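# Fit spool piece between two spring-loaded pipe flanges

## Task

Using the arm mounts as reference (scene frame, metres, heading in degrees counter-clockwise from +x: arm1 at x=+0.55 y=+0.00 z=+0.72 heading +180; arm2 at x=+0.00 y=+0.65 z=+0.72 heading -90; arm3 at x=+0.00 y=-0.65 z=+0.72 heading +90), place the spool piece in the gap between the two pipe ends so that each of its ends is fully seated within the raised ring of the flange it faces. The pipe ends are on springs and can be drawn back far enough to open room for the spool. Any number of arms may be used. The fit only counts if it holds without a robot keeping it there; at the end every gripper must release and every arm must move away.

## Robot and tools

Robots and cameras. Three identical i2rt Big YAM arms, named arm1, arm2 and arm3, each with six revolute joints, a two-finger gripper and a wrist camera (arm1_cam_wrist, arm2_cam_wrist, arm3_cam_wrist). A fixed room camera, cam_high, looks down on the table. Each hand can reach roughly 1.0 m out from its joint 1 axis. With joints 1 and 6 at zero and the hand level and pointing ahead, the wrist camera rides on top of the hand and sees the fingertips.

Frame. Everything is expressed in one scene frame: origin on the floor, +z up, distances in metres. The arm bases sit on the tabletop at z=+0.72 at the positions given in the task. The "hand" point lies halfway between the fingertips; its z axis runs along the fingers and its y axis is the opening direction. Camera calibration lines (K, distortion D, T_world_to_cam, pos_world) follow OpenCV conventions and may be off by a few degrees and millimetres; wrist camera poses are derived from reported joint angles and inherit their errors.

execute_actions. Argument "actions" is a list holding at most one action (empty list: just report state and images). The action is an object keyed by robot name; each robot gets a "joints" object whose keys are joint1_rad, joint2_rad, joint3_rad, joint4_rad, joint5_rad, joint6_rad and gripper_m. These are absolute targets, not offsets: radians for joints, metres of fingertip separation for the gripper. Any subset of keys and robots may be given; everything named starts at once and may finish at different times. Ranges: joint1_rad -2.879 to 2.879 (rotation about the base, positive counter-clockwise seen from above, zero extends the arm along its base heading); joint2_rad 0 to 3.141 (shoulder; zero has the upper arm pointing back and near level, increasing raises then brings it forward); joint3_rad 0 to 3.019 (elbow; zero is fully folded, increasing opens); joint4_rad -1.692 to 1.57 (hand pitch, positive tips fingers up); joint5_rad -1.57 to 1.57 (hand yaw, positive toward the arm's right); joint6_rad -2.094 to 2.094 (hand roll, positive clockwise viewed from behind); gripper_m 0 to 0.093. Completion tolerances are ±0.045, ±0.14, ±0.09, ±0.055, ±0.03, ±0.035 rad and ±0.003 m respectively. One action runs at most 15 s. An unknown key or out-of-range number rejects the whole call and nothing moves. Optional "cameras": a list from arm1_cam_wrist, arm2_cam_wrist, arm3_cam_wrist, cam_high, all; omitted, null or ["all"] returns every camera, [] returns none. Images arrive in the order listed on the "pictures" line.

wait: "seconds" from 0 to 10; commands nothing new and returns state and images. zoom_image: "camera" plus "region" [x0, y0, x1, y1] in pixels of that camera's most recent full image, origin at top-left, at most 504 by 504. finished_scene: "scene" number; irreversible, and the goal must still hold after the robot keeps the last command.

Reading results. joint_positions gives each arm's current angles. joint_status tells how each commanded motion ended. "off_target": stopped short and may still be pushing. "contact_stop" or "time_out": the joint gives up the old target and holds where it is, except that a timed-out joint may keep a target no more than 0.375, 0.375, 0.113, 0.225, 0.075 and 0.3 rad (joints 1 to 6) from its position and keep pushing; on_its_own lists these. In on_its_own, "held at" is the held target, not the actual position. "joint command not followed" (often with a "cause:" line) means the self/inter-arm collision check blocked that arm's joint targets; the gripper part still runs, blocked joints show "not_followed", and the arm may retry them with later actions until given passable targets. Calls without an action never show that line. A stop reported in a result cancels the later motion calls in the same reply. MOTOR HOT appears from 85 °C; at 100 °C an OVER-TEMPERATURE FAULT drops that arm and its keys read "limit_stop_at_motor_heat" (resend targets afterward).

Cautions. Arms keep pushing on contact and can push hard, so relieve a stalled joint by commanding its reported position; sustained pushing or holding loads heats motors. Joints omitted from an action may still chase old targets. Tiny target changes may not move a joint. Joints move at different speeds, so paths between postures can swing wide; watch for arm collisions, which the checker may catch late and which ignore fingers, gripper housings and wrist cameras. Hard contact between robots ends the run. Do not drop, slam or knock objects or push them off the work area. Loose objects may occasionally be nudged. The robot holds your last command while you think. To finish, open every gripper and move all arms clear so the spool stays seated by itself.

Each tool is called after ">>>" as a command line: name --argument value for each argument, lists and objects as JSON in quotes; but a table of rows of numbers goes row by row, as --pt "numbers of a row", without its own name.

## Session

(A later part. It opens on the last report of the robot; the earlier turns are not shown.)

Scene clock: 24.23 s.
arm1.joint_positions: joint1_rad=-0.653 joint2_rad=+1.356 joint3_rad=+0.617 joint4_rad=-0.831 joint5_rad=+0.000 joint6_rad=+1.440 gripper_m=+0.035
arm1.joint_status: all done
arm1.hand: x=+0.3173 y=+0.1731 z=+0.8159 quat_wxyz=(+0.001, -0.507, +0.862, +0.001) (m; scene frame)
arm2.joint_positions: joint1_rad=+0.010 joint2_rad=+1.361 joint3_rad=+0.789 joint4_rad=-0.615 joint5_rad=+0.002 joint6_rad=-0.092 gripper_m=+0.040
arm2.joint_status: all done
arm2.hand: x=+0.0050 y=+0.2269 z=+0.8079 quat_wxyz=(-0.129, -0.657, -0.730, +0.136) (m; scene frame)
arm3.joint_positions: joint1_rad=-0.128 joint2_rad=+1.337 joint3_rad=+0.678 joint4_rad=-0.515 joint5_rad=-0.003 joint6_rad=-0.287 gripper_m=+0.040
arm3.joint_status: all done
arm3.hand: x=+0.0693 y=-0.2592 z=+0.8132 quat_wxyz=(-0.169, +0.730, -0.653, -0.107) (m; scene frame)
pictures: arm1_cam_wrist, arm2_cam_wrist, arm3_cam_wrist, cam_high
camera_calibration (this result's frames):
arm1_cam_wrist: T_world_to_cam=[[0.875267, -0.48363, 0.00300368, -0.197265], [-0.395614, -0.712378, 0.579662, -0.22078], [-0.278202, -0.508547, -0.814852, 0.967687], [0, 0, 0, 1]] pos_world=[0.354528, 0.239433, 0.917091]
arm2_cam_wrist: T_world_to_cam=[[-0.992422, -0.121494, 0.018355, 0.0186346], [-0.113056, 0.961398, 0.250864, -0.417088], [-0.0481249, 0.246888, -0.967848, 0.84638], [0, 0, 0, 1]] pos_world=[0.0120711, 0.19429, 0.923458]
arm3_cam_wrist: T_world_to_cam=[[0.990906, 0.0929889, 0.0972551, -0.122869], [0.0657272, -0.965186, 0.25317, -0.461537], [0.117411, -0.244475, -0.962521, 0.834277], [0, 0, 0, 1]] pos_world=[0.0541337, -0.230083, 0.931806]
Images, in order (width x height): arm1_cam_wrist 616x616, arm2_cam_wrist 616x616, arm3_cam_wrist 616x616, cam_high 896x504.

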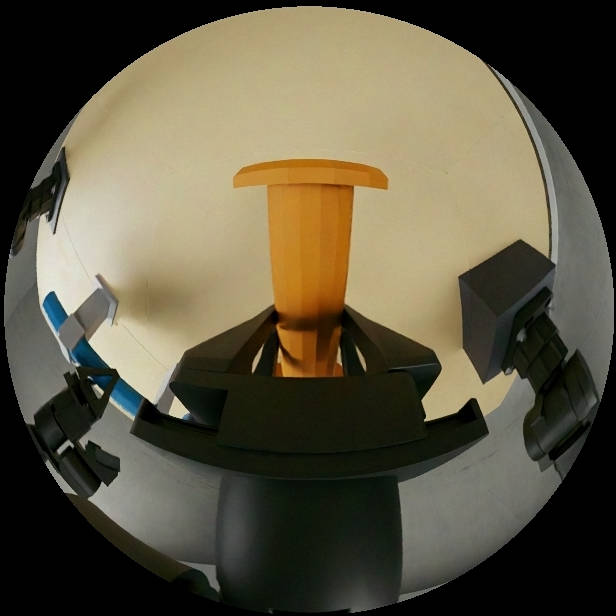

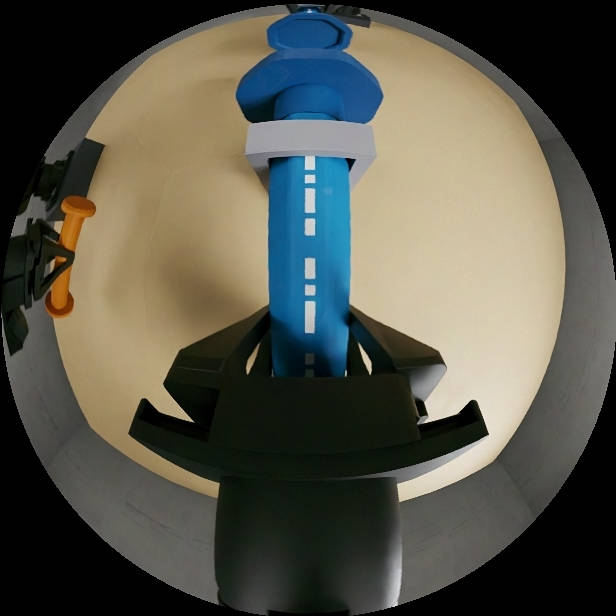

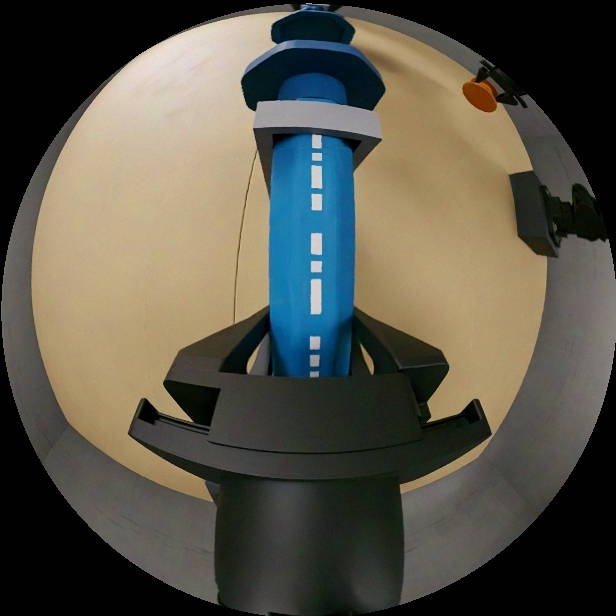

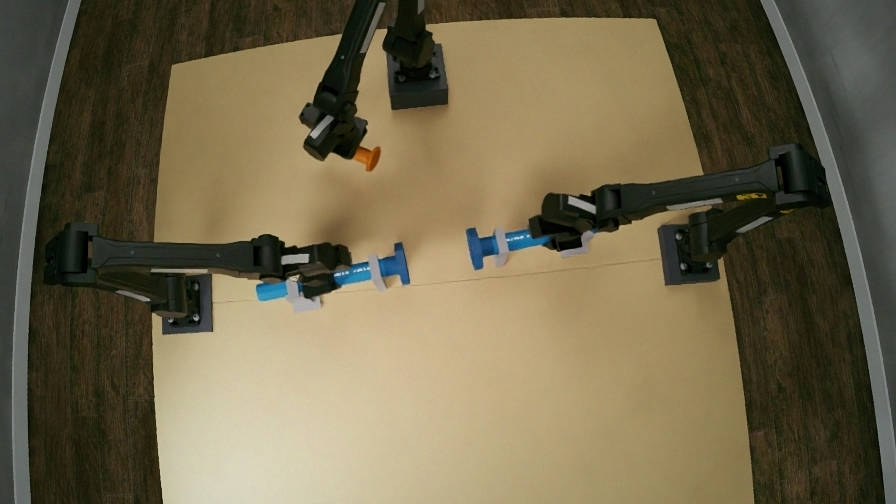

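>>> execute_actions --actions '[{"arm1":{"joints":{"joint1_rad":0.041,"joint2_rad":1.555,"joint3_rad":0.885,"joint4_rad":-0.877,"joint6_rad":1.50}},"arm2":{"joints":{"joint1_rad":-0.010,"joint2_rad":1.275,"joint3_rad":0.712,"joint4_rad":-0.635}},"arm3":{"joints":{"joint1_rad":-0.160,"joint2_rad":1.258,"joint3_rad":0.610,"joint4_rad":-0.545,"joint6_rad":-0.31}}}]'

Scene clock: 26.87 s.
arm1.joint_positions: joint1_rad=+0.041 joint2_rad=+1.563 joint3_rad=+0.867 joint4_rad=-0.872 joint5_rad=-0.002 joint6_rad=+1.490 gripper_m=+0.035
arm1.joint_status: all done
arm1.hand: x=+0.1700 y=-0.0213 z=+0.8222 quat_wxyz=(-0.001, -0.754, +0.657, +0.000) (m; scene frame)
arm2.joint_positions: joint1_rad=+0.008 joint2_rad=+1.330 joint3_rad=+0.755 joint4_rad=-0.591 joint5_rad=+0.001 joint6_rad=-0.094 gripper_m=+0.040
arm2.joint_status: all done
arm2.hand: x=+0.0041 y=+0.2349 z=+0.8082 quat_wxyz=(-0.135, -0.656, -0.729, +0.143) (m; scene frame)
arm3.joint_positions: joint1_rad=-0.135 joint2_rad=+1.314 joint3_rad=+0.650 joint4_rad=-0.495 joint5_rad=-0.008 joint6_rad=-0.295 gripper_m=+0.040
arm3.joint_status: all done
arm3.hand: x=+0.0699 y=-0.2662 z=+0.8126 quat_wxyz=(-0.174, +0.730, -0.651, -0.112) (m; scene frame)
pictures: arm1_cam_wrist, arm2_cam_wrist, arm3_cam_wrist, cam_high
camera_calibration (this result's frames):
arm1_cam_wrist: T_world_to_cam=[[0.990279, 0.13907, 0.00258094, -0.168328], [0.111604, -0.805505, 0.581985, -0.51128], [0.0830156, -0.576039, -0.813196, 0.768794], [0, 0, 0, 1]] pos_world=[0.159931, 0.0544268, 0.923171]
arm2_cam_wrist: T_world_to_cam=[[-0.992471, -0.120753, 0.0205167, 0.0167577], [-0.112769, 0.966223, 0.231723, -0.410681], [-0.047805, 0.227665, -0.972565, 0.852918], [0, 0, 0, 1]] pos_world=[0.0110932, 0.204653, 0.924339]
arm3_cam_wrist: T_world_to_cam=[[0.990503, 0.0942777, 0.100074, -0.124686], [0.068068, -0.968669, 0.238847, -0.45764], [0.119456, -0.229767, -0.965887, 0.83843], [0, 0, 0, 1]] pos_world=[0.0544972, -0.238903, 0.931612]
Images, in order (width x height): arm1_cam_wrist 616x616, arm2_cam_wrist 616x616, arm3_cam_wrist 616x616, cam_high 896x504.

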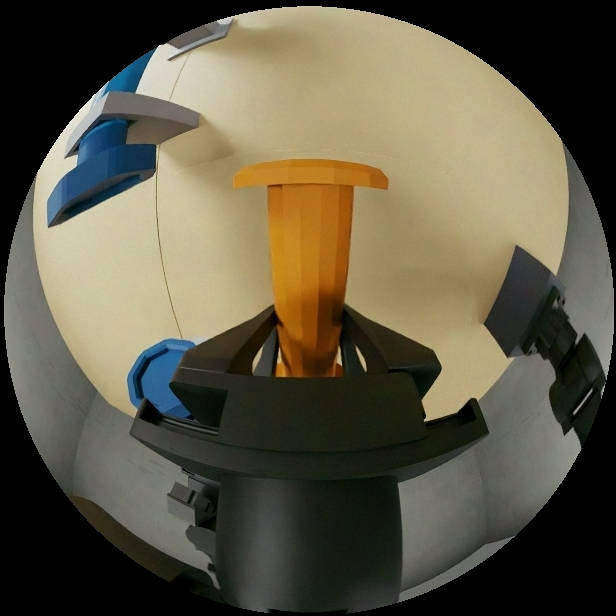

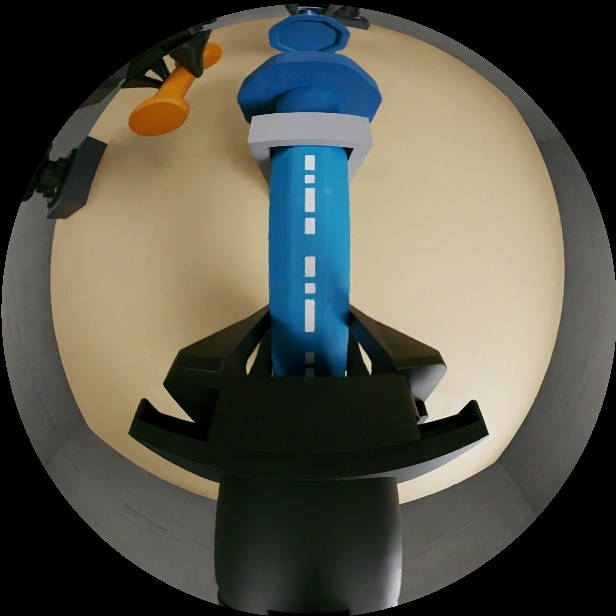

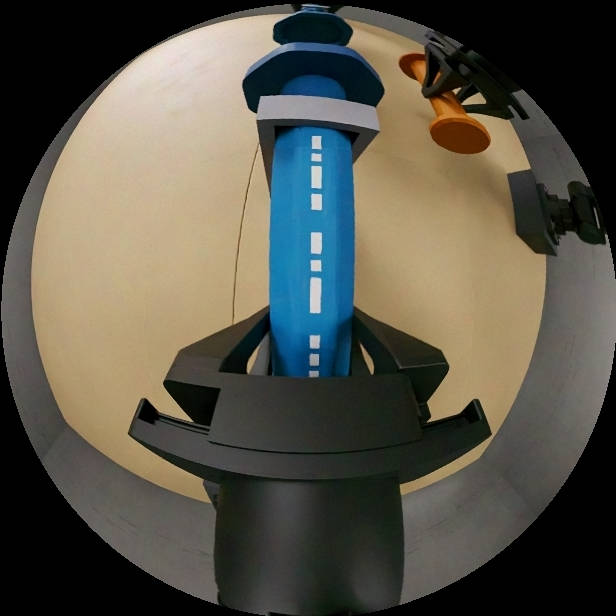

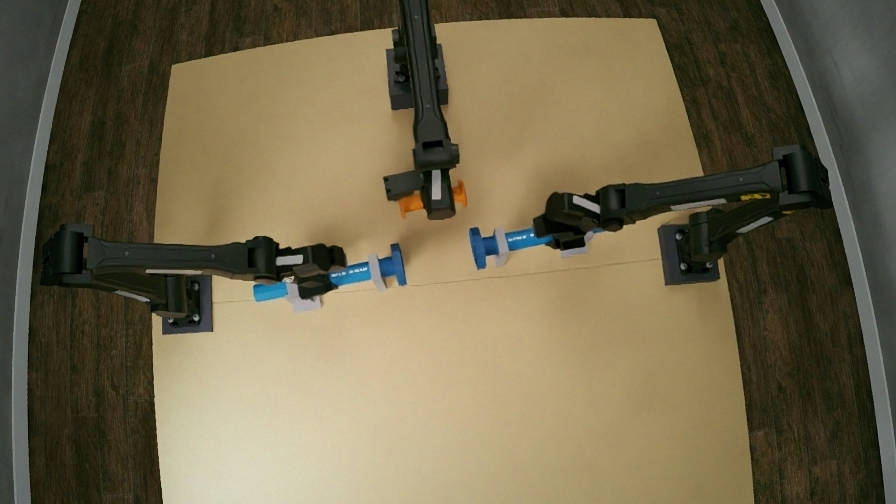

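>>> zoom_image --camera "cam_high" --region '[360, 160, 520, 300]'

Region (360, 160, 520, 300) of cam_high's 896x504 image, scaled by 3.150, with more detail than that image has; it fills the top 441 rows of this view, and the rest is white.

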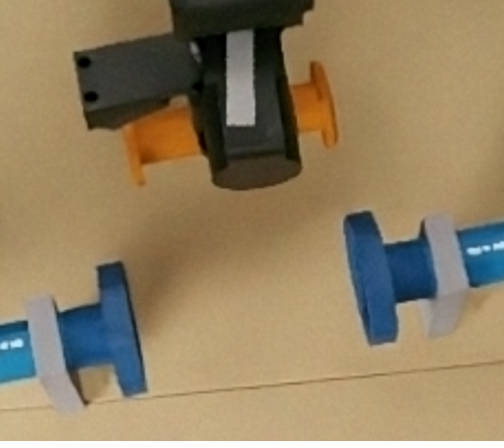

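>>> execute_actions --actions '[{"arm1":{"joints":{"joint1_rad":0.0135,"joint2_rad":1.447,"joint3_rad":1.095,"joint4_rad":-1.194}},"arm2":{"joints":{"joint2_rad":1.241,"joint3_rad":0.683,"joint4_rad":-0.641}},"arm3":{"joints":{"joint1_rad":-0.165,"joint2_rad":1.226,"joint3_rad":0.581,"joint4_rad":-0.552}}}]' --cameras '["cam_high","arm1_cam_wrist"]'

Scene clock: 32.10 s.
arm1.joint_positions: joint1_rad=+0.022 joint2_rad=+1.440 joint3_rad=+1.073 joint4_rad=-1.186 joint5_rad=-0.002 joint6_rad=+1.491 gripper_m=+0.035
arm1.joint_status: all done
arm1.hand: x=+0.1497 y=-0.0152 z=+0.9349 quat_wxyz=(-0.005, -0.747, +0.664, +0.005) (m; scene frame)
arm2.joint_positions: joint1_rad=+0.008 joint2_rad=+1.322 joint3_rad=+0.741 joint4_rad=-0.570 joint5_rad=+0.001 joint6_rad=-0.094 gripper_m=+0.040
arm2.joint_status: joint4_rad time_out (moved +0.021 of -0.050); the others done
arm2.on_its_own: joint4_rad reads -0.570 and still pushes toward -0.641 since a time_out
arm2.hand: x=+0.0040 y=+0.2355 z=+0.8082 quat_wxyz=(-0.141, -0.655, -0.727, +0.149) (m; scene frame)
arm3.joint_positions: joint1_rad=-0.136 joint2_rad=+1.306 joint3_rad=+0.637 joint4_rad=-0.475 joint5_rad=-0.010 joint6_rad=-0.297 gripper_m=+0.040
arm3.joint_status: joint4_rad time_out (moved +0.020 of -0.057); the others done
arm3.on_its_own: joint4_rad reads -0.475 and still pushes toward -0.552 since a time_out
arm3.hand: x=+0.0699 y=-0.2668 z=+0.8123 quat_wxyz=(-0.180, +0.729, -0.650, -0.116) (m; scene frame)
pictures: arm1_cam_wrist, cam_high
camera_calibration (this result's frames):
arm1_cam_wrist: T_world_to_cam=[[0.992736, 0.119797, -0.0110984, -0.137212], [0.103931, -0.807463, 0.580691, -0.567395], [0.0606034, -0.577627, -0.814048, 0.869811], [0, 0, 0, 1]] pos_world=[0.142472, 0.0607135, 1.03603]
Images, in order (width x height): arm1_cam_wrist 616x616, cam_high 896x504.

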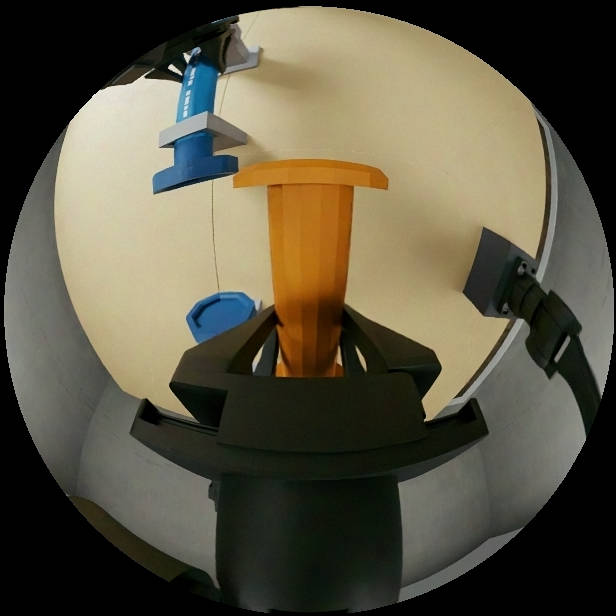

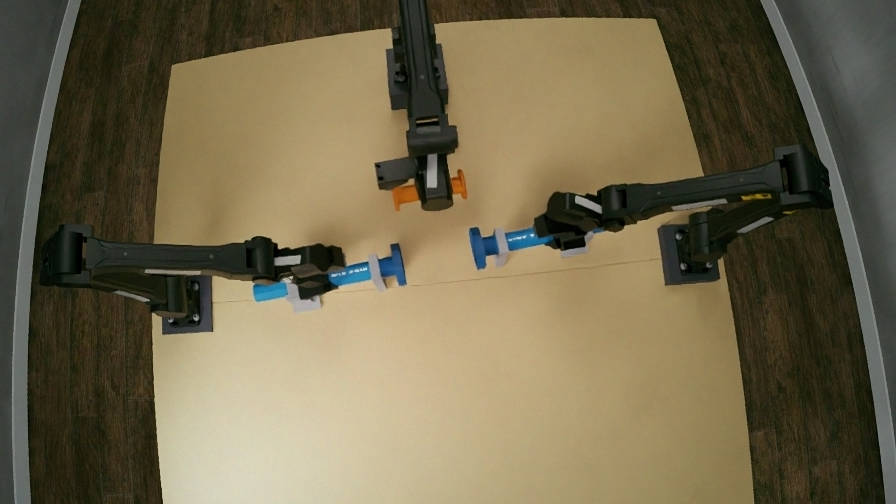

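>>> execute_actions --actions '[{"arm1":{"joints":{"joint2_rad":1.702,"joint3_rad":1.493,"joint4_rad":-1.337}},"arm2":{"joints":{"joint2_rad":1.280,"joint3_rad":0.715,"joint4_rad":-0.615}},"arm3":{"joints":{"joint1_rad":-0.155,"joint2_rad":1.263,"joint3_rad":0.613,"joint4_rad":-0.522}}}]' --cameras '["cam_high","arm1_cam_wrist"]'

Scene clock: 33.87 s.
arm1.joint_positions: joint1_rad=+0.022 joint2_rad=+1.714 joint3_rad=+1.448 joint4_rad=-1.329 joint5_rad=-0.002 joint6_rad=+1.492 gripper_m=+0.035
arm1.joint_status: all done
arm1.hand: x=+0.0446 y=-0.0192 z=+0.9526 quat_wxyz=(+0.009, -0.747, +0.665, -0.010) (m; scene frame)
arm2.joint_positions: joint1_rad=+0.008 joint2_rad=+1.322 joint3_rad=+0.741 joint4_rad=-0.567 joint5_rad=+0.001 joint6_rad=-0.094 gripper_m=+0.040
arm2.joint_status: all done
arm2.hand: x=+0.0040 y=+0.2349 z=+0.8084 quat_wxyz=(-0.142, -0.655, -0.727, +0.150) (m; scene frame)
arm3.joint_positions: joint1_rad=-0.136 joint2_rad=+1.306 joint3_rad=+0.637 joint4_rad=-0.471 joint5_rad=-0.010 joint6_rad=-0.298 gripper_m=+0.040
arm3.joint_status: all done
arm3.hand: x=+0.0700 y=-0.2660 z=+0.8127 quat_wxyz=(-0.182, +0.729, -0.649, -0.117) (m; scene frame)
pictures: arm1_cam_wrist, cam_high
camera_calibration (this result's frames):
arm1_cam_wrist: T_world_to_cam=[[0.992458, 0.118962, 0.0295785, -0.0710098], [0.0795228, -0.808437, 0.583186, -0.571249], [0.0932891, -0.576436, -0.8118, 0.884653], [0, 0, 0, 1]] pos_world=[0.0333731, 0.0565743, 1.05341]
Images, in order (width x height): arm1_cam_wrist 616x616, cam_high 896x504.

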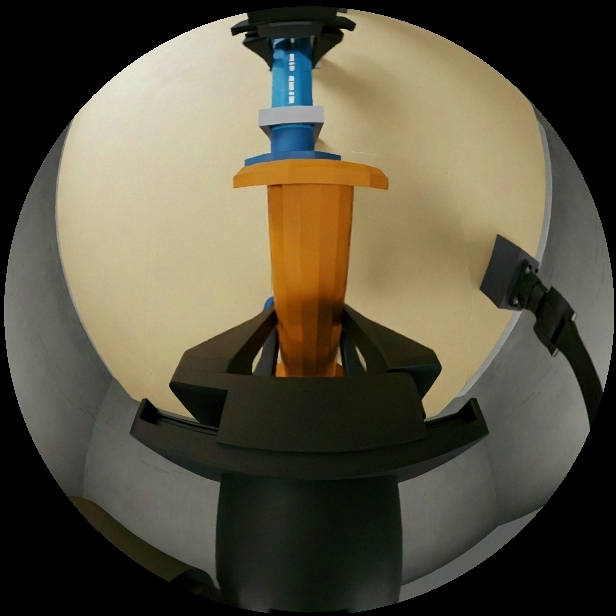

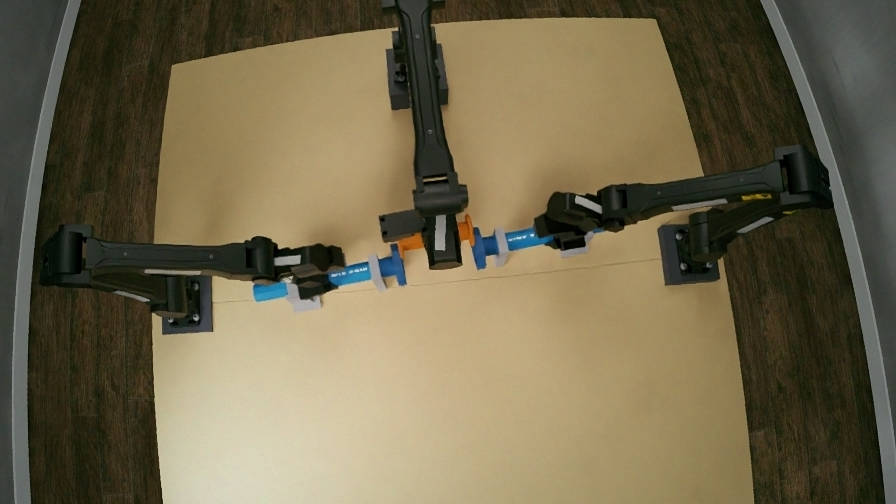

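>>> execute_actions --actions '[{"arm1":{"joints":{"joint2_rad":1.746,"joint3_rad":1.370,"joint4_rad":-1.180}}}]'

Scene clock: 35.13 s.
arm1.joint_positions: joint1_rad=+0.022 joint2_rad=+1.754 joint3_rad=+1.360 joint4_rad=-1.187 joint5_rad=-0.002 joint6_rad=+1.492 gripper_m=+0.035
arm1.joint_status: all done
arm1.hand: x=+0.0424 y=-0.0192 z=+0.9014 quat_wxyz=(+0.004, -0.747, +0.665, -0.004) (m; scene frame)
arm2.joint_positions: joint1_rad=+0.008 joint2_rad=+1.322 joint3_rad=+0.741 joint4_rad=-0.567 joint5_rad=+0.001 joint6_rad=-0.094 gripper_m=+0.040
arm2.joint_status: not commanded
arm2.hand: x=+0.0040 y=+0.2349 z=+0.8084 quat_wxyz=(-0.142, -0.655, -0.727, +0.150) (m; scene frame)
arm3.joint_positions: joint1_rad=-0.136 joint2_rad=+1.306 joint3_rad=+0.637 joint4_rad=-0.471 joint5_rad=-0.010 joint6_rad=-0.298 gripper_m=+0.040
arm3.joint_status: not commanded
arm3.hand: x=+0.0700 y=-0.2660 z=+0.8127 quat_wxyz=(-0.182, +0.729, -0.649, -0.117) (m; scene frame)
pictures: arm1_cam_wrist, arm2_cam_wrist, arm3_cam_wrist, cam_high
camera_calibration (this result's frames):
arm1_cam_wrist: T_world_to_cam=[[0.992779, 0.118996, 0.0151344, -0.0542639], [0.0879836, -0.808116, 0.582415, -0.540854], [0.0815355, -0.576878, -0.812751, 0.844617], [0, 0, 0, 1]] pos_world=[0.032592, 0.0566249, 1.00229]
arm2_cam_wrist: T_world_to_cam=[[-0.99248, -0.120334, 0.0224284, 0.0150093], [-0.112865, 0.970547, 0.212837, -0.396431], [-0.0473794, 0.208705, -0.97683, 0.861046], [0, 0, 0, 1]] pos_world=[0.0109491, 0.206856, 0.925134]
arm3_cam_wrist: T_world_to_cam=[[0.990039, 0.0945248, 0.104348, -0.128187], [0.0696338, -0.972873, 0.220612, -0.443856], [0.122371, -0.211148, -0.969764, 0.84645], [0, 0, 0, 1]] pos_world=[0.0542367, -0.240973, 0.932152]
Images, in order (width x height): arm1_cam_wrist 616x616, arm2_cam_wrist 616x616, arm3_cam_wrist 616x616, cam_high 896x504.

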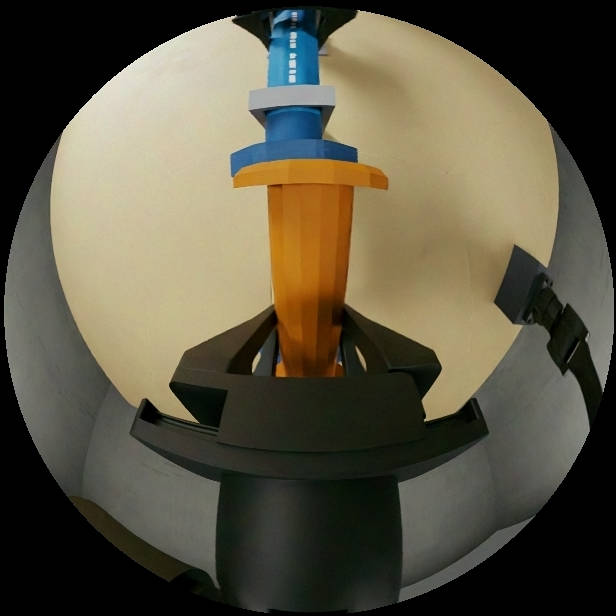

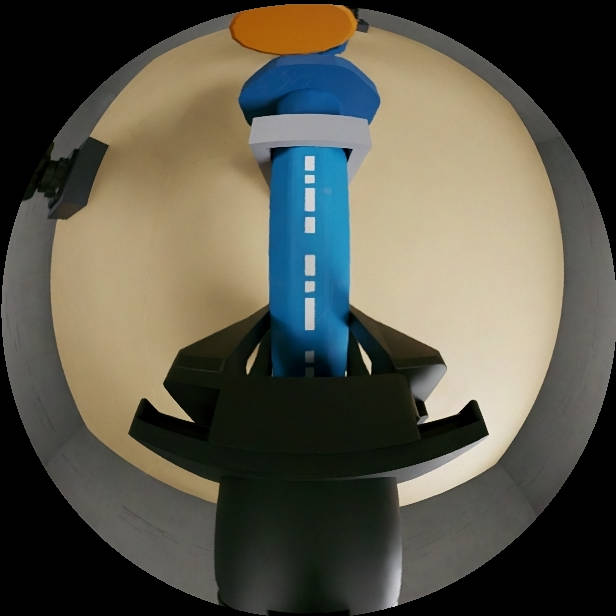

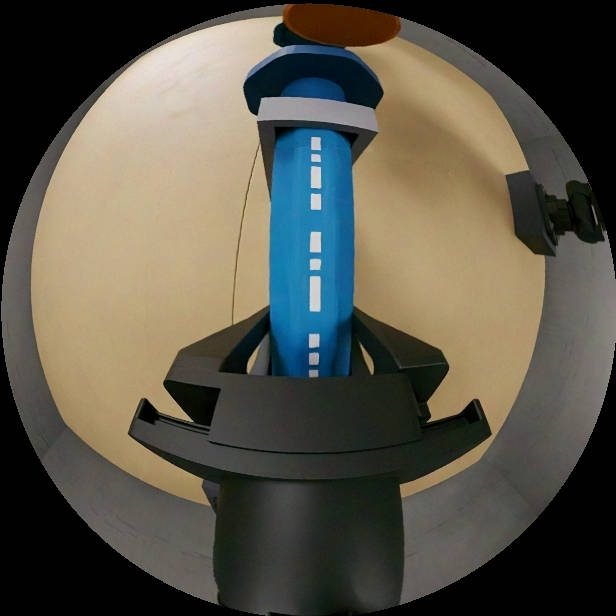

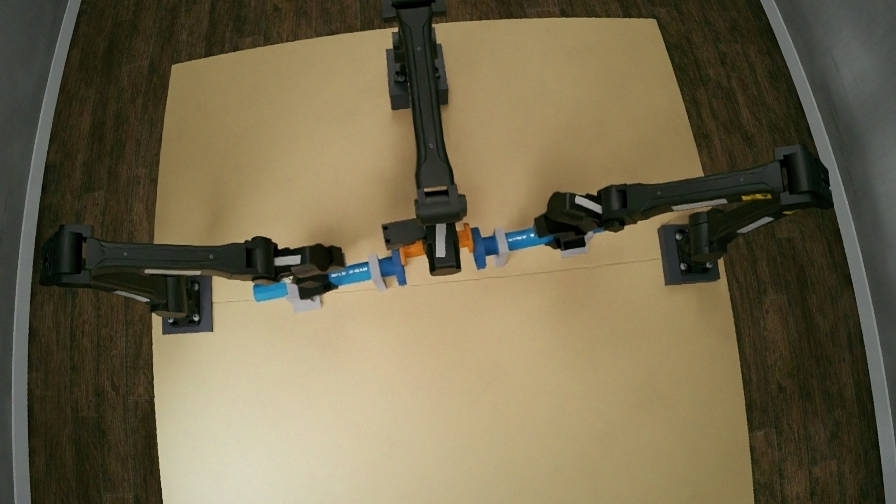

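>>> zoom_image --camera "cam_high" --region '[380, 200, 500, 300]'

>>> zoom_image --camera "arm1_cam_wrist" --region '[220, 80, 400, 200]'

Region (380, 200, 500, 300) of cam_high's 896x504 image, scaled by 4.200, with more detail than that image has.

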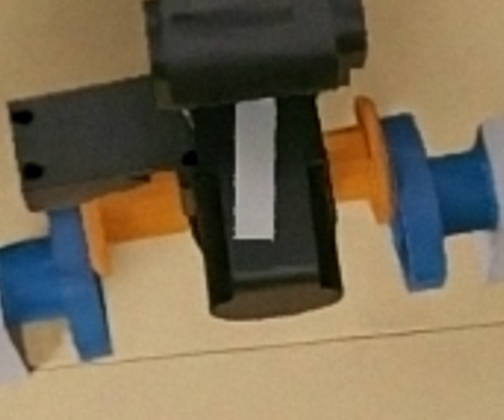

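Region (220, 80, 400, 200) of arm1_cam_wrist's 616x616 image, scaled by 2.800, with more detail than that image has.

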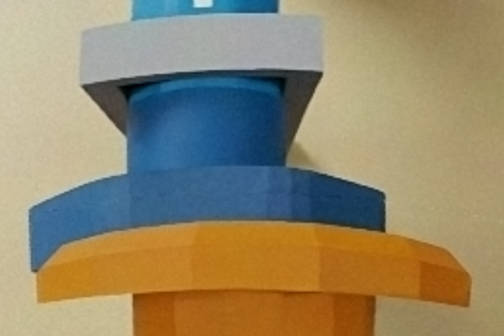

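>>> zoom_image --camera "arm3_cam_wrist" --region '[230, 0, 420, 130]'

>>> zoom_image --camera "arm2_cam_wrist" --region '[210, 0, 400, 130]'

Region (230, 0, 420, 130) of arm3_cam_wrist's 616x616 image, scaled by 2.653, with more detail than that image has; it fills the top 345 rows of this view, and the rest is white.

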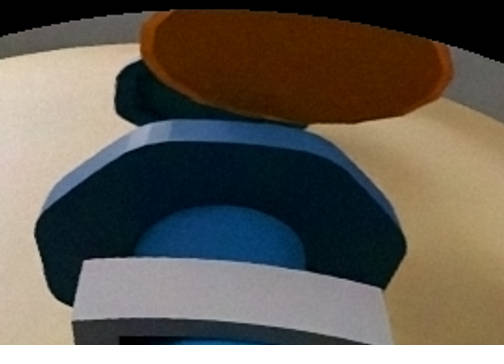

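Region (210, 0, 400, 130) of arm2_cam_wrist's 616x616 image, scaled by 2.653, with more detail than that image has; it fills the top 345 rows of this view, and the rest is white.

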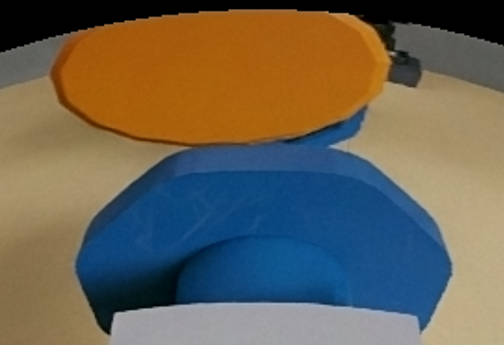

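>>> execute_actions --actions '[{"arm1":{"joints":{"joint1_rad":0.037,"joint2_rad":1.772,"joint3_rad":1.425,"joint4_rad":-1.178}}}]'

Scene clock: 40.17 s.
arm1.joint_positions: joint1_rad=+0.025 joint2_rad=+1.763 joint3_rad=+1.369 joint4_rad=-1.185 joint5_rad=-0.002 joint6_rad=+1.492 gripper_m=+0.035
arm1.joint_status: all done
arm1.hand: x=+0.0388 y=-0.0207 z=+0.8999 quat_wxyz=(+0.003, -0.748, +0.664, -0.004) (m; scene frame)
arm2.joint_positions: joint1_rad=+0.008 joint2_rad=+1.322 joint3_rad=+0.741 joint4_rad=-0.567 joint5_rad=+0.001 joint6_rad=-0.094 gripper_m=+0.040
arm2.joint_status: not commanded
arm2.hand: x=+0.0040 y=+0.2349 z=+0.8084 quat_wxyz=(-0.142, -0.655, -0.727, +0.150) (m; scene frame)
arm3.joint_positions: joint1_rad=-0.136 joint2_rad=+1.306 joint3_rad=+0.637 joint4_rad=-0.471 joint5_rad=-0.010 joint6_rad=-0.298 gripper_m=+0.040
arm3.joint_status: not commanded
arm3.hand: x=+0.0700 y=-0.2660 z=+0.8127 quat_wxyz=(-0.182, +0.729, -0.649, -0.117) (m; scene frame)
pictures: arm1_cam_wrist, arm2_cam_wrist, arm3_cam_wrist, cam_high
camera_calibration (this result's frames):
arm1_cam_wrist: T_world_to_cam=[[0.99248, 0.12165, 0.0136175, -0.0491068], [0.0910285, -0.807839, 0.582331, -0.540971], [0.0818414, -0.576712, -0.812838, 0.84297], [0, 0, 0, 1]] pos_world=[0.0289914, 0.0551068, 1.00089]
arm2_cam_wrist: T_world_to_cam=[[-0.99248, -0.120334, 0.0224284, 0.0150093], [-0.112865, 0.970547, 0.212837, -0.396431], [-0.0473794, 0.208705, -0.97683, 0.861046], [0, 0, 0, 1]] pos_world=[0.0109491, 0.206856, 0.925134]
arm3_cam_wrist: T_world_to_cam=[[0.990039, 0.0945248, 0.104348, -0.128187], [0.0696338, -0.972873, 0.220612, -0.443856], [0.122371, -0.211148, -0.969764, 0.84645], [0, 0, 0, 1]] pos_world=[0.0542367, -0.240973, 0.932152]
Images, in order (width x height): arm1_cam_wrist 616x616, arm2_cam_wrist 616x616, arm3_cam_wrist 616x616, cam_high 896x504.

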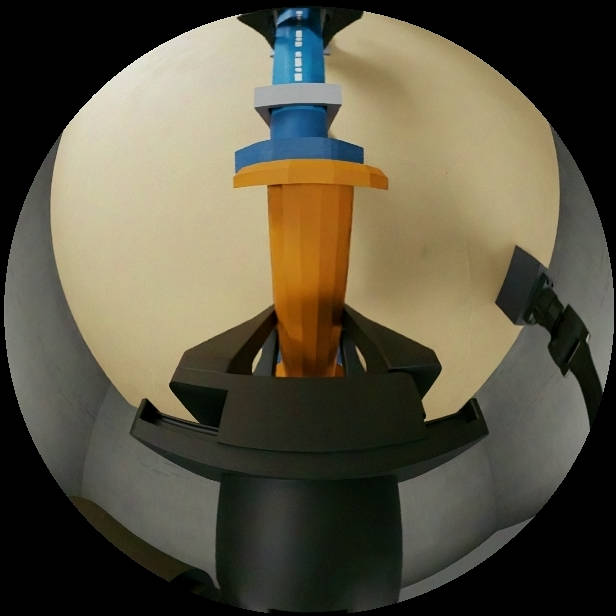

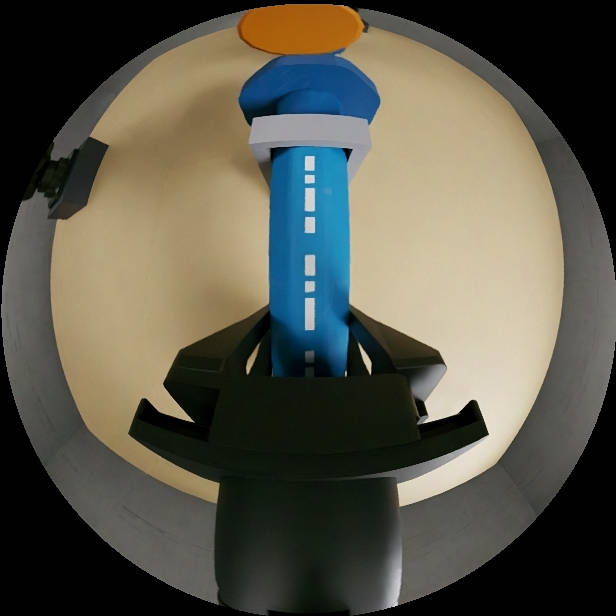

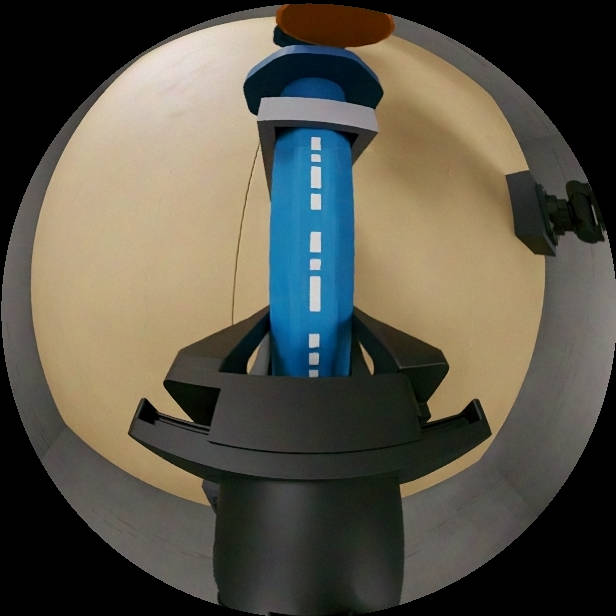

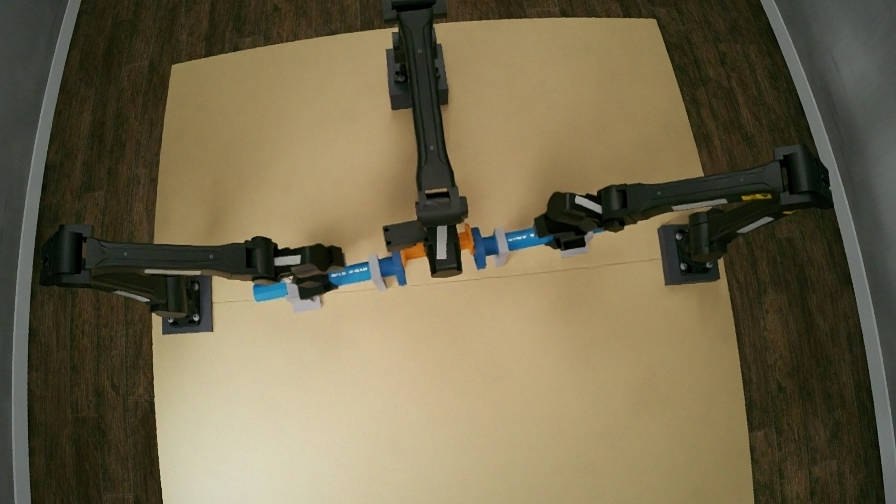

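>>> execute_actions --actions '[{"arm1":{"joints":{"joint1_rad":0.037,"joint2_rad":1.803,"joint3_rad":1.351,"joint4_rad":-1.108}}}]'

Scene clock: 41.30 s.
arm1.joint_positions: joint1_rad=+0.025 joint2_rad=+1.802 joint3_rad=+1.344 joint4_rad=-1.115 joint5_rad=-0.002 joint6_rad=+1.492 gripper_m=+0.035
arm1.joint_status: all done
arm1.hand: x=+0.0338 y=-0.0208 z=+0.8718 quat_wxyz=(+0.002, -0.748, +0.664, -0.002) (m; scene frame)
arm2.joint_positions: joint1_rad=+0.008 joint2_rad=+1.322 joint3_rad=+0.741 joint4_rad=-0.567 joint5_rad=+0.001 joint6_rad=-0.094 gripper_m=+0.040
arm2.joint_status: not commanded
arm2.hand: x=+0.0040 y=+0.2349 z=+0.8084 quat_wxyz=(-0.142, -0.655, -0.727, +0.150) (m; scene frame)
arm3.joint_positions: joint1_rad=-0.136 joint2_rad=+1.306 joint3_rad=+0.637 joint4_rad=-0.471 joint5_rad=-0.010 joint6_rad=-0.298 gripper_m=+0.040
arm3.joint_status: not commanded
arm3.hand: x=+0.0700 y=-0.2660 z=+0.8127 quat_wxyz=(-0.182, +0.729, -0.649, -0.117) (m; scene frame)
pictures: arm1_cam_wrist, arm2_cam_wrist, arm3_cam_wrist, cam_high
camera_calibration (this result's frames):
arm1_cam_wrist: T_world_to_cam=[[0.992537, 0.121661, 0.00829489, -0.0390388], [0.0941419, -0.807713, 0.582011, -0.524055], [0.0775078, -0.576887, -0.813139, 0.820794], [0, 0, 0, 1]] pos_world=[0.0244651, 0.0549679, 0.972749]
arm2_cam_wrist: T_world_to_cam=[[-0.99248, -0.120334, 0.0224284, 0.0150093], [-0.112865, 0.970547, 0.212837, -0.396431], [-0.0473794, 0.208705, -0.97683, 0.861046], [0, 0, 0, 1]] pos_world=[0.0109491, 0.206856, 0.925134]
arm3_cam_wrist: T_world_to_cam=[[0.990039, 0.0945248, 0.104348, -0.128187], [0.0696338, -0.972873, 0.220612, -0.443856], [0.122371, -0.211148, -0.969764, 0.84645], [0, 0, 0, 1]] pos_world=[0.0542367, -0.240973, 0.932152]
Images, in order (width x height): arm1_cam_wrist 616x616, arm2_cam_wrist 616x616, arm3_cam_wrist 616x616, cam_high 896x504.

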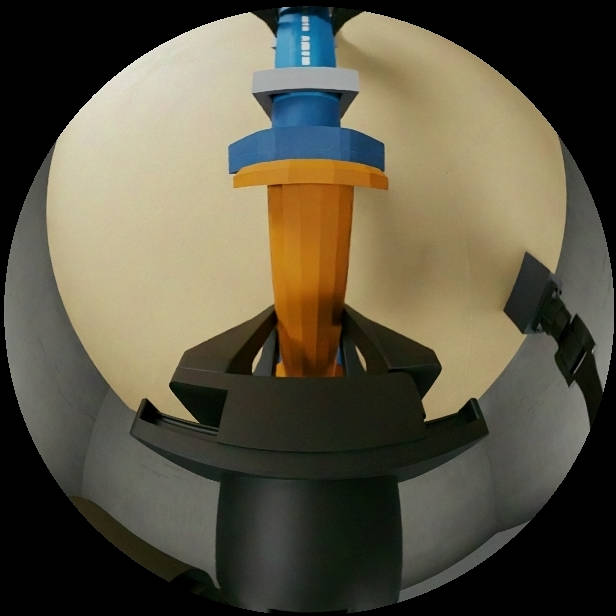

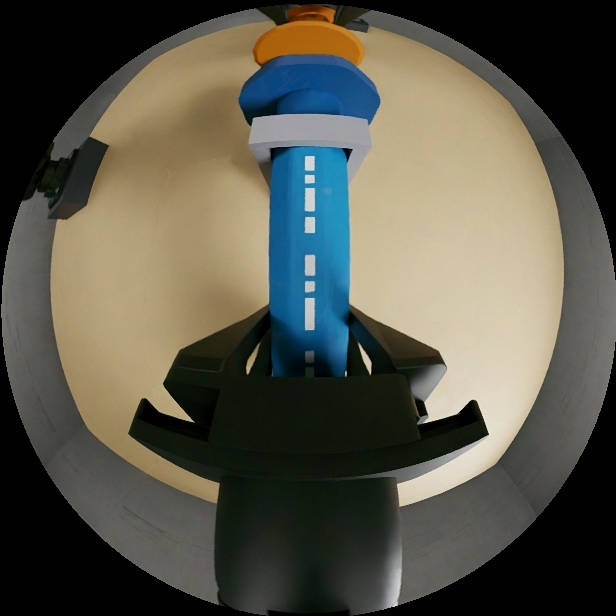

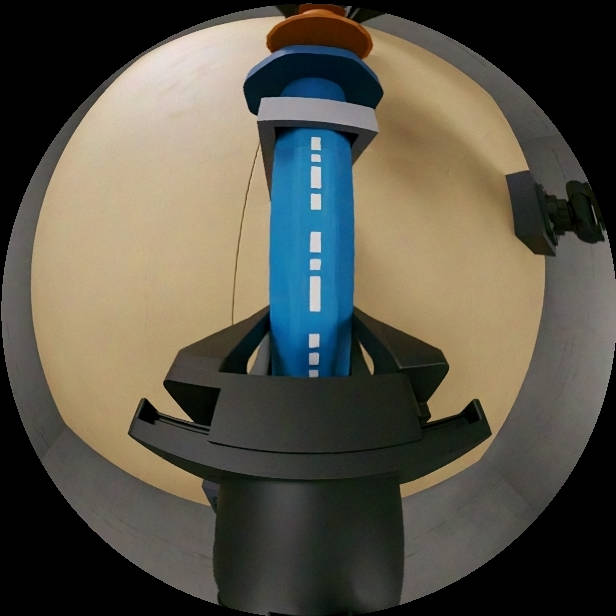

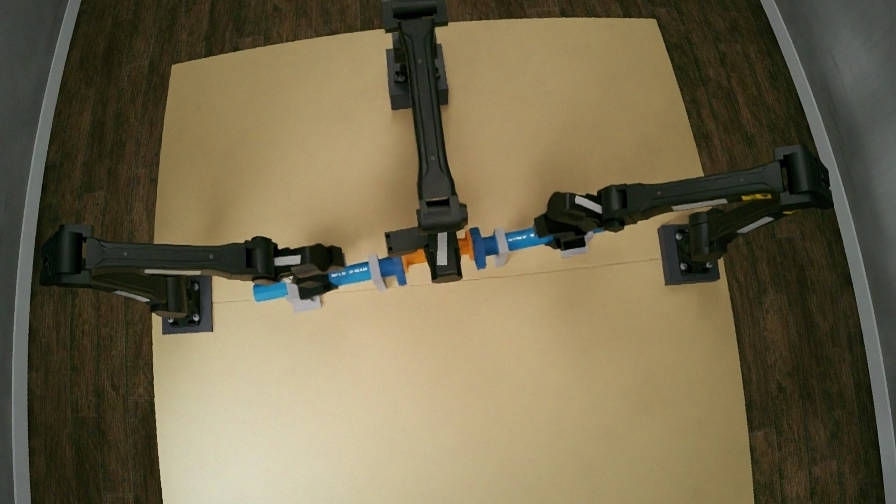

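>>> execute_actions --actions '[{"arm1":{"joints":{"joint1_rad":0.037,"joint2_rad":1.859,"joint3_rad":1.293,"joint4_rad":-0.994}}}]'

Scene clock: 42.63 s.
arm1.joint_positions: joint1_rad=+0.025 joint2_rad=+1.870 joint3_rad=+1.284 joint4_rad=-1.001 joint5_rad=-0.002 joint6_rad=+1.492 gripper_m=+0.035
arm1.joint_status: all done
arm1.hand: x=+0.0377 y=-0.0206 z=+0.8185 quat_wxyz=(+0.006, -0.748, +0.664, -0.006) (m; scene frame)
arm2.joint_positions: joint1_rad=+0.008 joint2_rad=+1.322 joint3_rad=+0.741 joint4_rad=-0.567 joint5_rad=+0.001 joint6_rad=-0.094 gripper_m=+0.040
arm2.joint_status: not commanded
arm2.hand: x=+0.0040 y=+0.2349 z=+0.8084 quat_wxyz=(-0.142, -0.655, -0.727, +0.150) (m; scene frame)
arm3.joint_positions: joint1_rad=-0.136 joint2_rad=+1.306 joint3_rad=+0.637 joint4_rad=-0.471 joint5_rad=-0.010 joint6_rad=-0.298 gripper_m=+0.040
arm3.joint_status: not commanded
arm3.hand: x=+0.0700 y=-0.2660 z=+0.8127 quat_wxyz=(-0.182, +0.729, -0.649, -0.117) (m; scene frame)
pictures: arm1_cam_wrist, arm2_cam_wrist, arm3_cam_wrist, cam_high
camera_calibration (this result's frames):
arm1_cam_wrist: T_world_to_cam=[[0.992356, 0.121634, 0.0208403, -0.0528352], [0.0868006, -0.808011, 0.582738, -0.493567], [0.0877199, -0.576475, -0.812393, 0.776342], [0, 0, 0, 1]] pos_world=[0.0271726, 0.0551605, 0.919416]
arm2_cam_wrist: T_world_to_cam=[[-0.99248, -0.120334, 0.0224284, 0.0150093], [-0.112865, 0.970547, 0.212837, -0.396431], [-0.0473794, 0.208705, -0.97683, 0.861046], [0, 0, 0, 1]] pos_world=[0.0109491, 0.206856, 0.925134]
arm3_cam_wrist: T_world_to_cam=[[0.990039, 0.0945248, 0.104348, -0.128187], [0.0696338, -0.972873, 0.220612, -0.443856], [0.122371, -0.211148, -0.969764, 0.84645], [0, 0, 0, 1]] pos_world=[0.0542367, -0.240973, 0.932152]
Images, in order (width x height): arm1_cam_wrist 616x616, arm2_cam_wrist 616x616, arm3_cam_wrist 616x616, cam_high 896x504.

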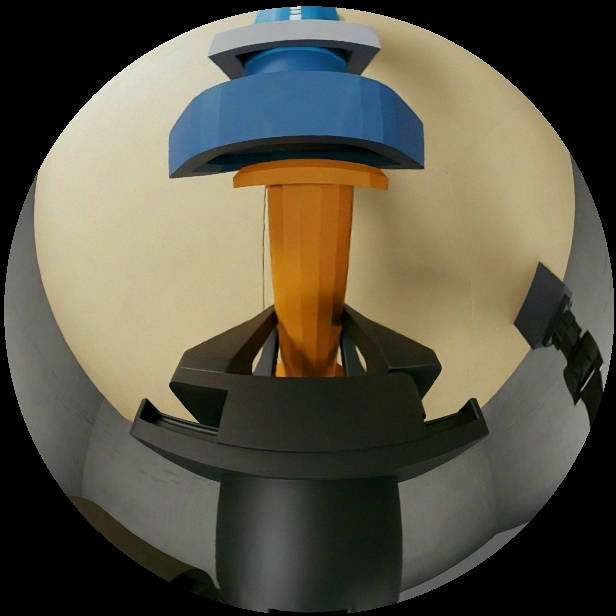

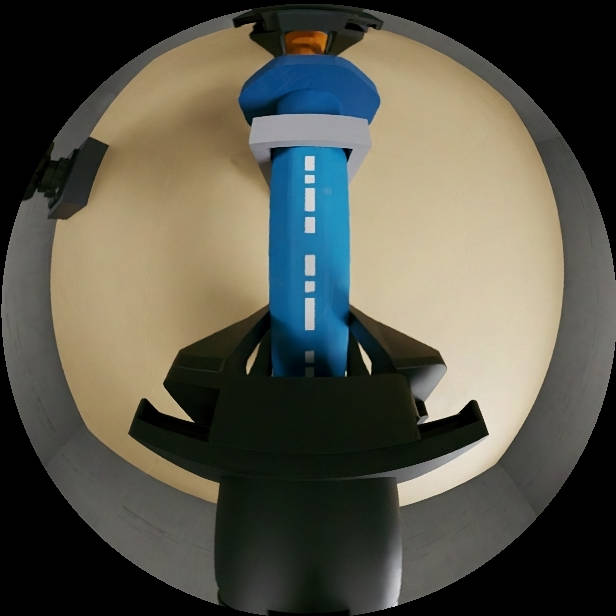

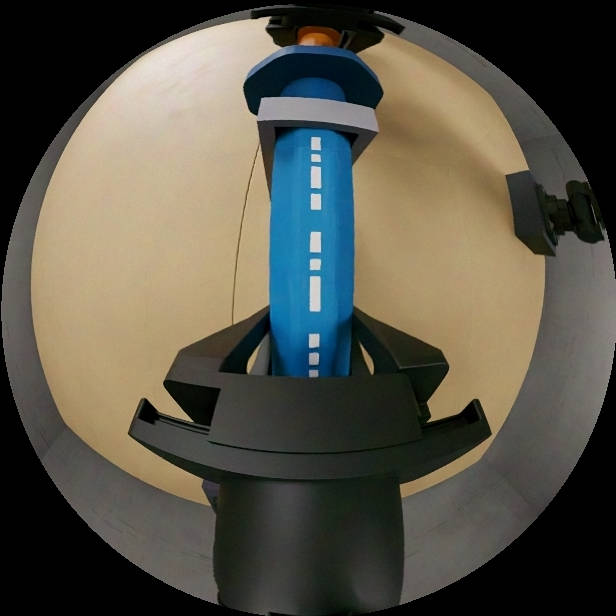

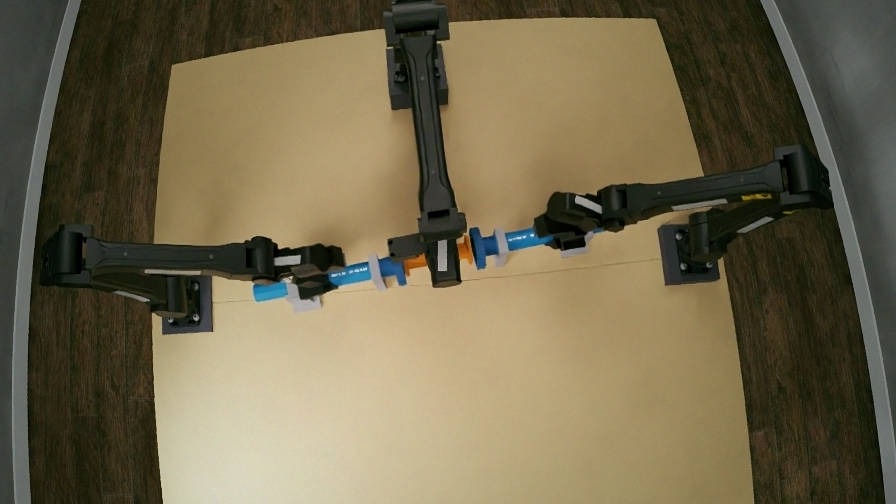

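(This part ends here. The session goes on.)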